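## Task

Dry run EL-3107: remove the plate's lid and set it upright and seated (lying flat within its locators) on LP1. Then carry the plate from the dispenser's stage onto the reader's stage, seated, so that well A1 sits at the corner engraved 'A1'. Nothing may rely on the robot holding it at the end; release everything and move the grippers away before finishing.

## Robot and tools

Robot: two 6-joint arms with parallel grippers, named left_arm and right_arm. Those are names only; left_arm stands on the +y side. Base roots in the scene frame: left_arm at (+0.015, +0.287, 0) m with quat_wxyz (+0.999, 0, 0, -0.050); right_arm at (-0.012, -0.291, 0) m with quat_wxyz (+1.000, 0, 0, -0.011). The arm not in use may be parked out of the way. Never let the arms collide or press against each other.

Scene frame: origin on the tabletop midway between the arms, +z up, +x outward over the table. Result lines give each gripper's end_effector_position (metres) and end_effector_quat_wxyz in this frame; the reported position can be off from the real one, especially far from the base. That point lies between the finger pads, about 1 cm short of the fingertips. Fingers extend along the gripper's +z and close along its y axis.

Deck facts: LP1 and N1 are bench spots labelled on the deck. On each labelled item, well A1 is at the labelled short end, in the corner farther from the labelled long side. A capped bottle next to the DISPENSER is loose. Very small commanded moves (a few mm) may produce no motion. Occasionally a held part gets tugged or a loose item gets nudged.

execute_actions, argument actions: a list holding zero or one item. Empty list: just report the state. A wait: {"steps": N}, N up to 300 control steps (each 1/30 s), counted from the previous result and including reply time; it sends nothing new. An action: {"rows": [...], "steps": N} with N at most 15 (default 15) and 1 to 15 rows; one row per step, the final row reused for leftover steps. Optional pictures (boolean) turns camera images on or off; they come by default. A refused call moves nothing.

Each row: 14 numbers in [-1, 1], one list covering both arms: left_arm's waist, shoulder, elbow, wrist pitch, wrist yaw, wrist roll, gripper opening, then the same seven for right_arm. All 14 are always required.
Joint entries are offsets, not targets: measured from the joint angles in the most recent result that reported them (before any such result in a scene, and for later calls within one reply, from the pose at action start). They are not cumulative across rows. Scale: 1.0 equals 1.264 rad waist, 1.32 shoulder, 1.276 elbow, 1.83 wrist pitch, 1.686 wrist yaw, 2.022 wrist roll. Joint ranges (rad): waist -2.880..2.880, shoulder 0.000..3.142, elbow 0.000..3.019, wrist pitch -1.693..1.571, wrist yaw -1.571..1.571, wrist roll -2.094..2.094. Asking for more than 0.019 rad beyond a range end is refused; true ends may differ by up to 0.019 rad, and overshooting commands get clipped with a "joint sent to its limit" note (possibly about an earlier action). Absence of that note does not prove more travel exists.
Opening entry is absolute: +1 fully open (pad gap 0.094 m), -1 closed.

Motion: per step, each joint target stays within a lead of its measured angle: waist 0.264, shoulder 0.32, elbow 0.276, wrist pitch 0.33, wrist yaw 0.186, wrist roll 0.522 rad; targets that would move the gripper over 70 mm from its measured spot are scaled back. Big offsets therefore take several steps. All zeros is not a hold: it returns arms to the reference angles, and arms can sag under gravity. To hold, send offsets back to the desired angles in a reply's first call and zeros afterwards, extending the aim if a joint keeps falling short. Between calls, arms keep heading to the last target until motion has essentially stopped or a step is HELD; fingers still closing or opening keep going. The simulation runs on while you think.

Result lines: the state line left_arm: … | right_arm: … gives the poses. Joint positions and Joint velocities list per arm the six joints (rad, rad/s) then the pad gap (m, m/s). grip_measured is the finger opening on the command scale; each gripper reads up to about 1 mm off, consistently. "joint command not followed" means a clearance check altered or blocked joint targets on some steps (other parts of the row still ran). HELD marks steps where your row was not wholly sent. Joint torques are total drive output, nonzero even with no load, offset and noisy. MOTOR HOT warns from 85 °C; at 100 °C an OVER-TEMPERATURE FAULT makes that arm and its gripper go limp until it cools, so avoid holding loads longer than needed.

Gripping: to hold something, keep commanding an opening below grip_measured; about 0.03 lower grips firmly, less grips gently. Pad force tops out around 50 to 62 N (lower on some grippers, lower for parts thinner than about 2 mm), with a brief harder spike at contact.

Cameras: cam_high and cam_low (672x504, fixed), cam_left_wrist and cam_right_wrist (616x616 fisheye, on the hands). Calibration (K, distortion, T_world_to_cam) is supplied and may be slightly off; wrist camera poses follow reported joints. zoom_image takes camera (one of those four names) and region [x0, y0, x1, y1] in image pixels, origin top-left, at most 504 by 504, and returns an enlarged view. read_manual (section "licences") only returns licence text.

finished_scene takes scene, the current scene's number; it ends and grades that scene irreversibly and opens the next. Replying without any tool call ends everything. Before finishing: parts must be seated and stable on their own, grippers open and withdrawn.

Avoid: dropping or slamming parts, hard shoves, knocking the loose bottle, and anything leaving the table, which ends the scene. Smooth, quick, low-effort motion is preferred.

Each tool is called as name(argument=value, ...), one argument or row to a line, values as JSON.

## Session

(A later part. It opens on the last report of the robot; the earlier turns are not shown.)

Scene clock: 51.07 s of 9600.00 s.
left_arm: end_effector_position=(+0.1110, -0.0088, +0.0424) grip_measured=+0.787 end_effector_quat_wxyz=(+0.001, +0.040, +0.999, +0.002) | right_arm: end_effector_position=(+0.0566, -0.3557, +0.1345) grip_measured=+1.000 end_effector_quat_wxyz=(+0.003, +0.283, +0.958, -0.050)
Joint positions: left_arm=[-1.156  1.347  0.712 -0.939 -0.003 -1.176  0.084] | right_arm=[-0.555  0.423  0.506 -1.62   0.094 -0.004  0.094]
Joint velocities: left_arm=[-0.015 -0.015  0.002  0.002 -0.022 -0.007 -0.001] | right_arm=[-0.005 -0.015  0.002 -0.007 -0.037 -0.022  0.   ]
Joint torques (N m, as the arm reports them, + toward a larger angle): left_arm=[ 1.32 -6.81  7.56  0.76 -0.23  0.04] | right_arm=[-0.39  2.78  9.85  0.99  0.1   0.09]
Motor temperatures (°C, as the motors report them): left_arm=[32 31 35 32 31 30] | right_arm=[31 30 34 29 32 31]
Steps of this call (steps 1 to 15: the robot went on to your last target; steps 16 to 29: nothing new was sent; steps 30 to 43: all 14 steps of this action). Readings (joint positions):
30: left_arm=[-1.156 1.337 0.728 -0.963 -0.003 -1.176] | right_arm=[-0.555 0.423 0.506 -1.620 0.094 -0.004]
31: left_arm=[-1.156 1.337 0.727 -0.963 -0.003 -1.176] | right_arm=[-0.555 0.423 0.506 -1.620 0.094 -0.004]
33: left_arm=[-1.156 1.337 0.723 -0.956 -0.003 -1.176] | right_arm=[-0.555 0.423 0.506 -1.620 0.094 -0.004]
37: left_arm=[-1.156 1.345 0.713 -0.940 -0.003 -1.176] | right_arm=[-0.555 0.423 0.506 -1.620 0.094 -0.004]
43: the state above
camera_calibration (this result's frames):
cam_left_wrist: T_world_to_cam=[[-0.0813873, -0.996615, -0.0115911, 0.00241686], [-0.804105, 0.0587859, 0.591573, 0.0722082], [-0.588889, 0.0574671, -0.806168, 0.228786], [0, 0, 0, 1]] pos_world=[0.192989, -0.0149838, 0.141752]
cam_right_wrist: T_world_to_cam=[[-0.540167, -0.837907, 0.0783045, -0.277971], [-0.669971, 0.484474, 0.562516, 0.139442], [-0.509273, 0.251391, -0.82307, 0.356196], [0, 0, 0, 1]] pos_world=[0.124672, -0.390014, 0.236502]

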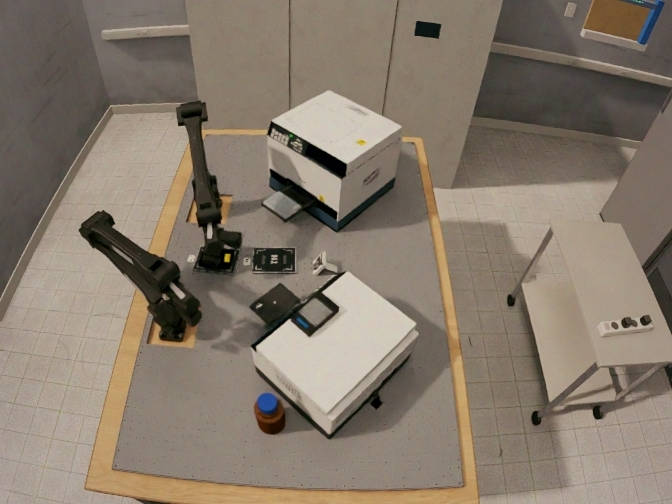

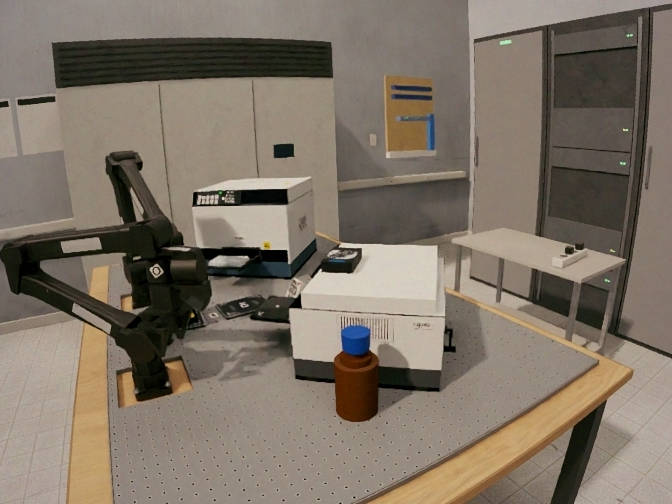

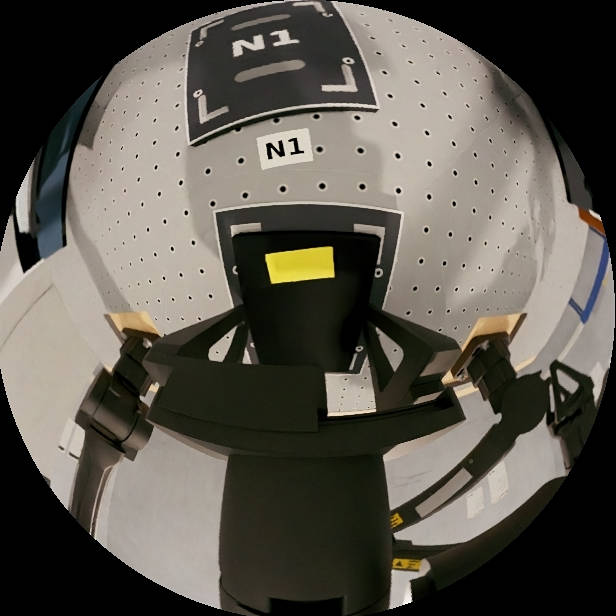

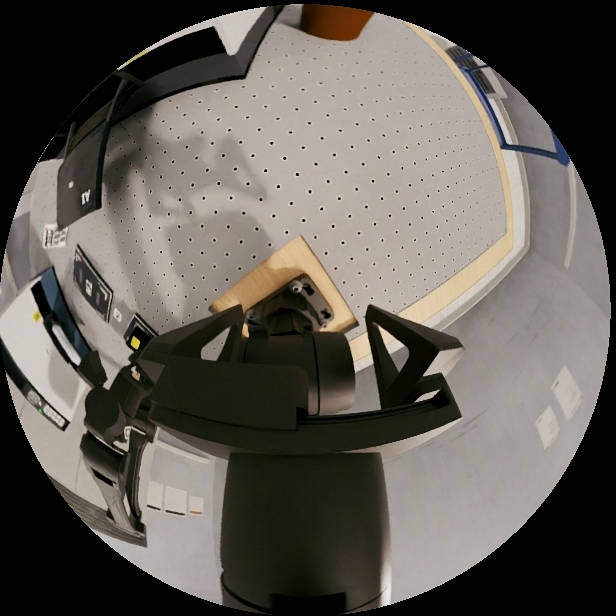

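execute_actions(
  actions=[
    {"rows":[[0,0,0,0.011,0,0,0.755,0,0,0,0,0,0,1],[0,0,0,0.011,0,0,0.755,0,0,0,0,0,0,1],[0,0,0,0.011,0,0,0.755,0,0,0,0,0,0,1],[0,0,0,0.011,0,0,0.755,0,0,0,0,0,0,1],[0,0.02,0,0.013,0,0,0.755,0,0,0,0,0,0,1]],"steps":14},
  ],
)

zoom_image(
  camera="cam_left_wrist",
  region=[200,170,420,370],
)

Scene clock: 52.33 s of 9600.00 s.
left_arm: end_effector_position=(+0.1115, -0.0101, +0.0420) grip_measured=+0.787 end_effector_quat_wxyz=(+0.001, +0.040, +0.999, -0.000) | right_arm: end_effector_position=(+0.0566, -0.3557, +0.1345) grip_measured=+1.000 end_effector_quat_wxyz=(+0.003, +0.283, +0.958, -0.050)
Joint positions: left_arm=[-1.156  1.349  0.712 -0.933 -0.003 -1.176  0.084] | right_arm=[-0.555  0.423  0.506 -1.62   0.094 -0.004  0.094]
Joint velocities: left_arm=[-0.015 -0.005  0.002  0.002  0.022 -0.022 -0.001] | right_arm=[-0.015 -0.015 -0.007 -0.002  0.007 -0.066  0.   ]
Joint torques (N m, as the arm reports them, + toward a larger angle): left_arm=[ 1.37 -6.93  7.87  0.72 -0.23  0.  ] | right_arm=[-0.37  2.8   9.86  1.    0.1   0.09]
Motor temperatures (°C, as the motors report them): left_arm=[32 31 35 32 31 30] | right_arm=[31 30 34 29 32 31]
Steps of this call (steps 1 to 15: the robot went on to your last target; steps 16 to 24: nothing new was sent; steps 25 to 38: all 14 steps of this action). Readings (joint positions):
25: left_arm=[-1.156 1.347 0.712 -0.938 -0.003 -1.176] | right_arm=[-0.555 0.423 0.506 -1.620 0.094 -0.004]
26: left_arm=[-1.156 1.347 0.712 -0.937 -0.003 -1.176] | right_arm=[-0.555 0.423 0.506 -1.620 0.094 -0.004]
28: left_arm=[-1.156 1.347 0.712 -0.936 -0.003 -1.176] | right_arm=[-0.555 0.423 0.506 -1.620 0.094 -0.004]
32: left_arm=[-1.156 1.349 0.712 -0.933 -0.003 -1.176] | right_arm=[-0.555 0.423 0.506 -1.620 0.094 -0.004]
38: the state above
camera_calibration (this result's frames):
cam_left_wrist: T_world_to_cam=[[-0.0813739, -0.996656, -0.00736817, 0.00097253], [-0.804942, 0.061358, 0.590172, 0.0730657], [-0.587746, 0.0539555, -0.807244, 0.228633], [0, 0, 0, 1]] pos_world=[0.193271, -0.0158499, 0.141449]
cam_right_wrist: T_world_to_cam=[[-0.540167, -0.837907, 0.0783045, -0.277971], [-0.669971, 0.484474, 0.562516, 0.139442], [-0.509273, 0.251391, -0.82307, 0.356196], [0, 0, 0, 1]] pos_world=[0.124672, -0.390014, 0.236502]

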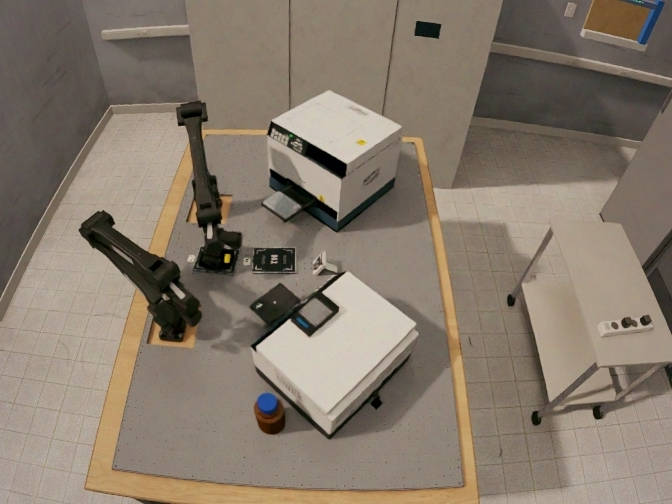

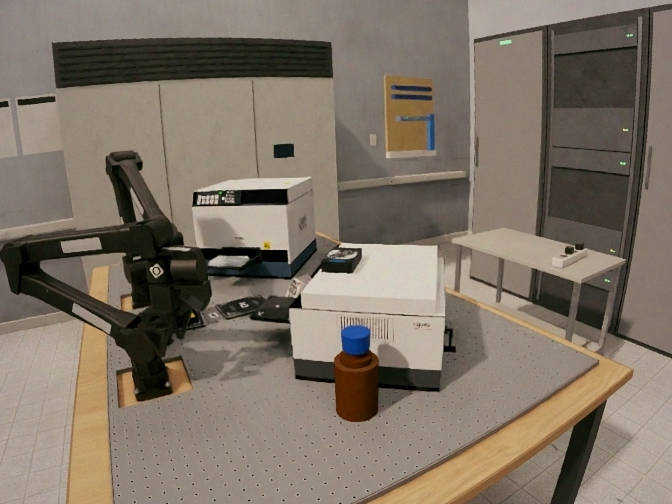

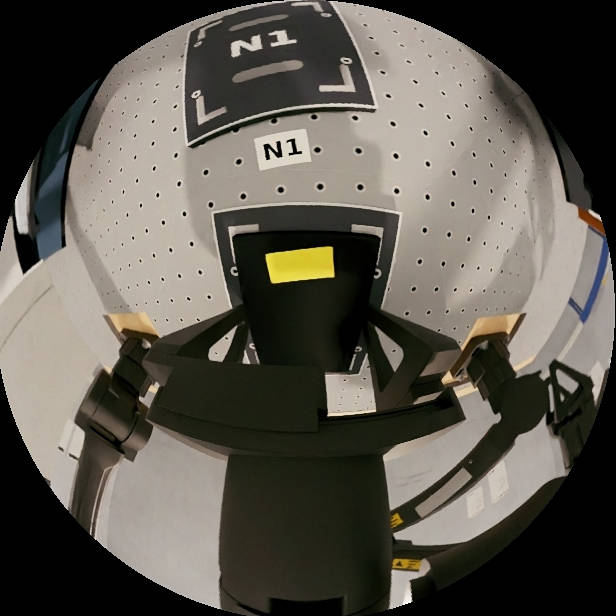

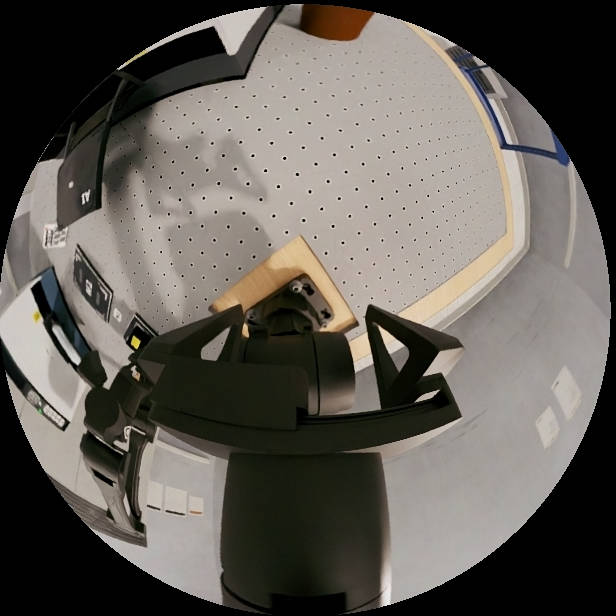

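Region (200, 170, 420, 370) of cam_left_wrist's 616x616 image, scaled by 2.291, with more detail than that image has; it fills the top 458 rows of this view, and the rest is white.

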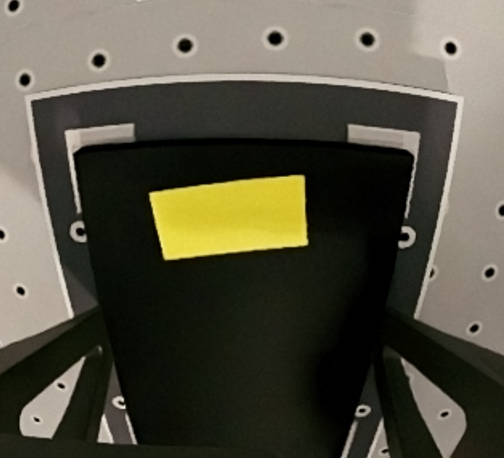

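Symmetric. Press a bit, release, lift.

execute_actions(
  actions=[
    {"rows":[[0,0.025,0,0.005,0,0,0.755,0,0,0,0,0,0,1],[0,0.025,0,0.005,0,0,0.755,0,0,0,0,0,0,1],[0,0.025,0,0.005,0,0,0.755,0,0,0,0,0,0,1],[0,0.025,0,0.005,0,0,0.755,0,0,0,0,0,0,1],[0,0.025,0,0.005,0,0,0.755,0,0,0,0,0,0,1],[0,0.01,0,0,0,0,0.775,0,0,0,0,0,0,1],[0,0.01,0,0,0,0,0.79,0,0,0,0,0,0,1],[0,0.01,0,0,0,0,0.805,0,0,0,0,0,0,1],[0,0.01,0,0,0,0,0.83,0,0,0,0,0,0,1],[0,0.01,0,0,0,0,0.86,0,0,0,0,0,0,1],[0,0.01,0,0,0,0,0.9,0,0,0,0,0,0,1],[0,0.01,0,0,0,0,0.95,0,0,0,0,0,0,1],[0,0.01,0,0,0,0,1,0,0,0,0,0,0,1]],"steps":15},
  ],
  pictures=false,
)

execute_actions(
  actions=[
    {"rows":[[0,-0.03,0.005,0,0,0,1,0,0,0,0,0,0,1],[0,-0.04,0.005,0,0,0,1,0,0,0,0,0,0,1],[0,-0.05,0.005,0,0,0,1,0,0,0,0,0,0,1],[0,-0.07,0.005,-0.01,0,0,1,0,0,0,0,0,0,1],[0,-0.09,0.02,-0.03,0,0,1,0,0,0,0,0,0,1],[0,-0.12,0.04,-0.05,0,0,1,0,0,0,0,0,0,1],[0,-0.15,0.06,-0.08,0,0,1,0,0,0,0,0,0,1],[0,-0.18,0.08,-0.11,0,0,1,0,0,0,0,0,0,1],[0,-0.2,0.1,-0.14,0,0,1,0,0,0,0,0,0,1]],"steps":15},
  ],
)

zoom_image(
  camera="cam_left_wrist",
  region=[200,150,460,400],
)

zoom_image(
  camera="cam_high",
  region=[180,170,330,285],
)

Scene clock: 54.83 s of 9600.00 s.
left_arm: end_effector_position=(+0.1114, -0.0100, +0.0415) grip_measured=+1.000 end_effector_quat_wxyz=(+0.001, +0.040, +0.999, +0.001) | right_arm: end_effector_position=(+0.0566, -0.3557, +0.1345) grip_measured=+1.000 end_effector_quat_wxyz=(+0.003, +0.283, +0.958, -0.050)
Joint positions: left_arm=[-1.156  1.35   0.712 -0.933 -0.003 -1.176  0.094] | right_arm=[-0.555  0.423  0.506 -1.62   0.094 -0.004  0.094]
Joint velocities: left_arm=[ 0.005 -0.015  0.002 -0.007  0.007 -0.037  0.   ] | right_arm=[-0.015  0.005 -0.007  0.002  0.007  0.081  0.   ]
Joint torques (N m, as the arm reports them, + toward a larger angle): left_arm=[ 1.83 -8.32  7.79 -0.08 -0.25  0.04] | right_arm=[-0.41  2.79  9.85  0.99  0.1   0.09]
Motor temperatures (°C, as the motors report them): left_arm=[32 31 35 32 31 30] | right_arm=[31 30 35 29 32 31]
Steps of this call (steps 1 to 15: the robot went on to your last target; steps 16 to 60: nothing new was sent; steps 61 to 75: all 15 steps of this action). Readings (joint positions):
61: left_arm=[-1.156 1.349 0.712 -0.933 -0.003 -1.176] | right_arm=[-0.555 0.423 0.506 -1.620 0.094 -0.004]
62: left_arm=[-1.156 1.350 0.712 -0.933 -0.003 -1.176] | right_arm=[-0.555 0.423 0.506 -1.620 0.094 -0.004]
64: left_arm=[-1.156 1.350 0.712 -0.933 -0.003 -1.176] | right_arm=[-0.555 0.423 0.506 -1.620 0.094 -0.004]
68: left_arm=[-1.156 1.350 0.712 -0.933 -0.003 -1.176] | right_arm=[-0.555 0.423 0.506 -1.620 0.094 -0.004]
75: the state above

Scene clock: 55.33 s of 9600.00 s.
left_arm: end_effector_position=(+0.1091, -0.0028, +0.1570) grip_measured=+1.000 end_effector_quat_wxyz=(+0.028, +0.040, +0.996, -0.071) | right_arm: end_effector_position=(+0.0566, -0.3557, +0.1345) grip_measured=+1.000 end_effector_quat_wxyz=(+0.003, +0.283, +0.958, -0.050)
Joint positions: left_arm=[-1.156  1.063  0.813 -1.169 -0.003 -1.176  0.094] | right_arm=[-0.555  0.423  0.506 -1.62   0.094 -0.004  0.094]
Joint velocities: left_arm=[-0.005 -0.063  0.159 -0.027 -0.022 -0.037  0.   ] | right_arm=[ 0.005 -0.024 -0.002 -0.002  0.037  0.022  0.   ]
Joint torques (N m, as the arm reports them, + toward a larger angle): left_arm=[ 1.81 -4.09 11.07 -0.32 -0.24  0.03] | right_arm=[-0.39  2.8   9.85  0.99  0.1   0.09]
Motor temperatures (°C, as the motors report them): left_arm=[32 31 35 32 31 30] | right_arm=[31 30 35 29 32 31]
Steps of this call (steps 1 to 15: all 15 steps of this action). Readings (joint positions):
1: left_arm=[-1.156 1.349 0.712 -0.933 -0.003 -1.176] | right_arm=[-0.555 0.423 0.506 -1.620 0.094 -0.004]
2: left_arm=[-1.156 1.345 0.712 -0.933 -0.003 -1.176] | right_arm=[-0.555 0.423 0.506 -1.620 0.094 -0.004]
4: left_arm=[-1.156 1.328 0.712 -0.933 -0.003 -1.176] | right_arm=[-0.555 0.423 0.506 -1.620 0.094 -0.004]
8: left_arm=[-1.156 1.230 0.722 -1.026 -0.003 -1.176] | right_arm=[-0.555 0.423 0.506 -1.620 0.094 -0.004]
15: the state above
camera_calibration (this result's frames):
cam_left_wrist: T_world_to_cam=[[-0.084267, -0.987768, 0.131199, -0.0124335], [-0.831285, 0.142287, 0.537326, 0.0141612], [-0.549422, -0.0637848, -0.833107, 0.319268], [0, 0, 0, 1]] pos_world=[0.186137, 0.00606811, 0.260006]
cam_right_wrist: T_world_to_cam=[[-0.540167, -0.837907, 0.0783045, -0.277971], [-0.669971, 0.484474, 0.562516, 0.139442], [-0.509273, 0.251391, -0.82307, 0.356196], [0, 0, 0, 1]] pos_world=[0.124672, -0.390014, 0.236502]

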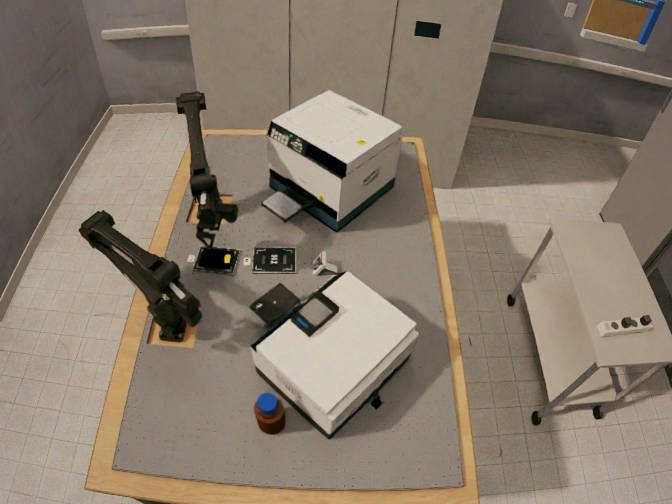

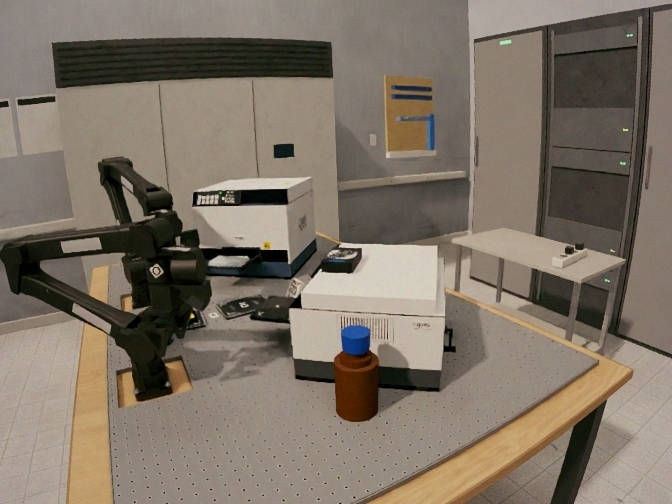

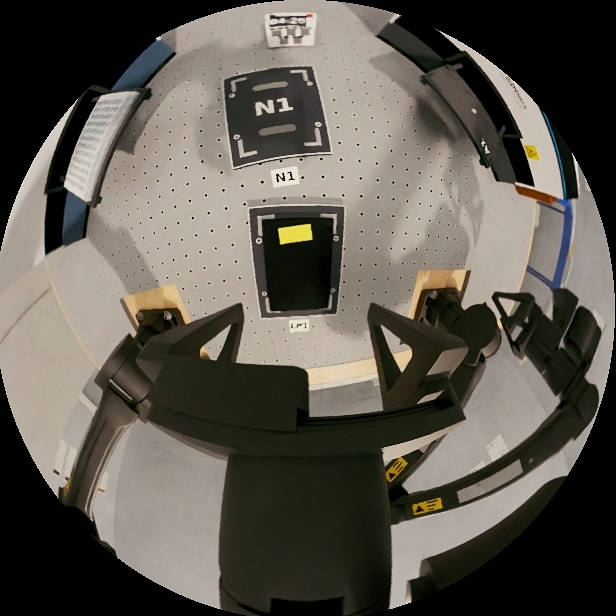

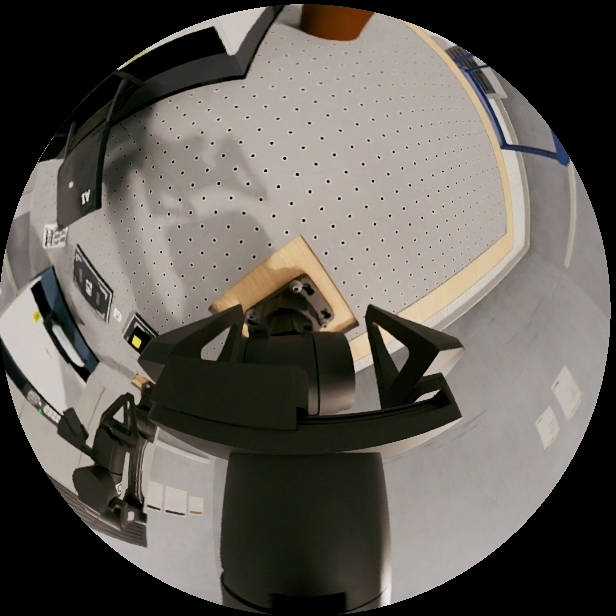

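Region (200, 150, 460, 400) of cam_left_wrist's 616x616 image, scaled by 1.938, with more detail than that image has; it fills the top 485 rows of this view, and the rest is white.

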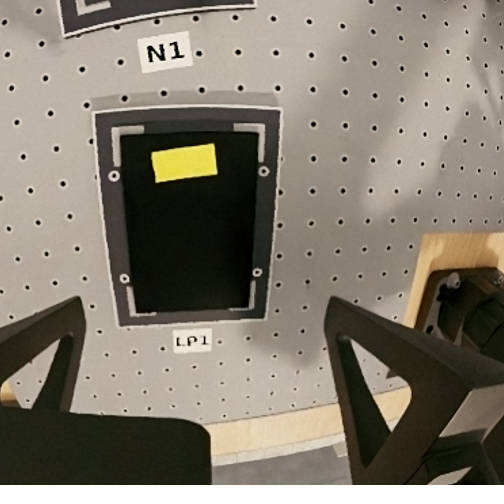

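Region (180, 170, 330, 285) of cam_high's 672x504 image, scaled by 3.360, with more detail than that image has; it fills the top 386 rows of this view, and the rest is white.

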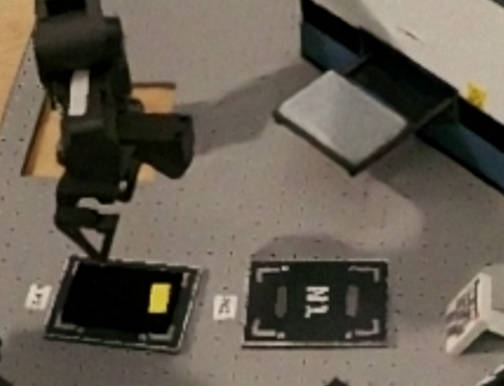

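finished_scene(
  scene=2,
)

The scene is finished: the task was done.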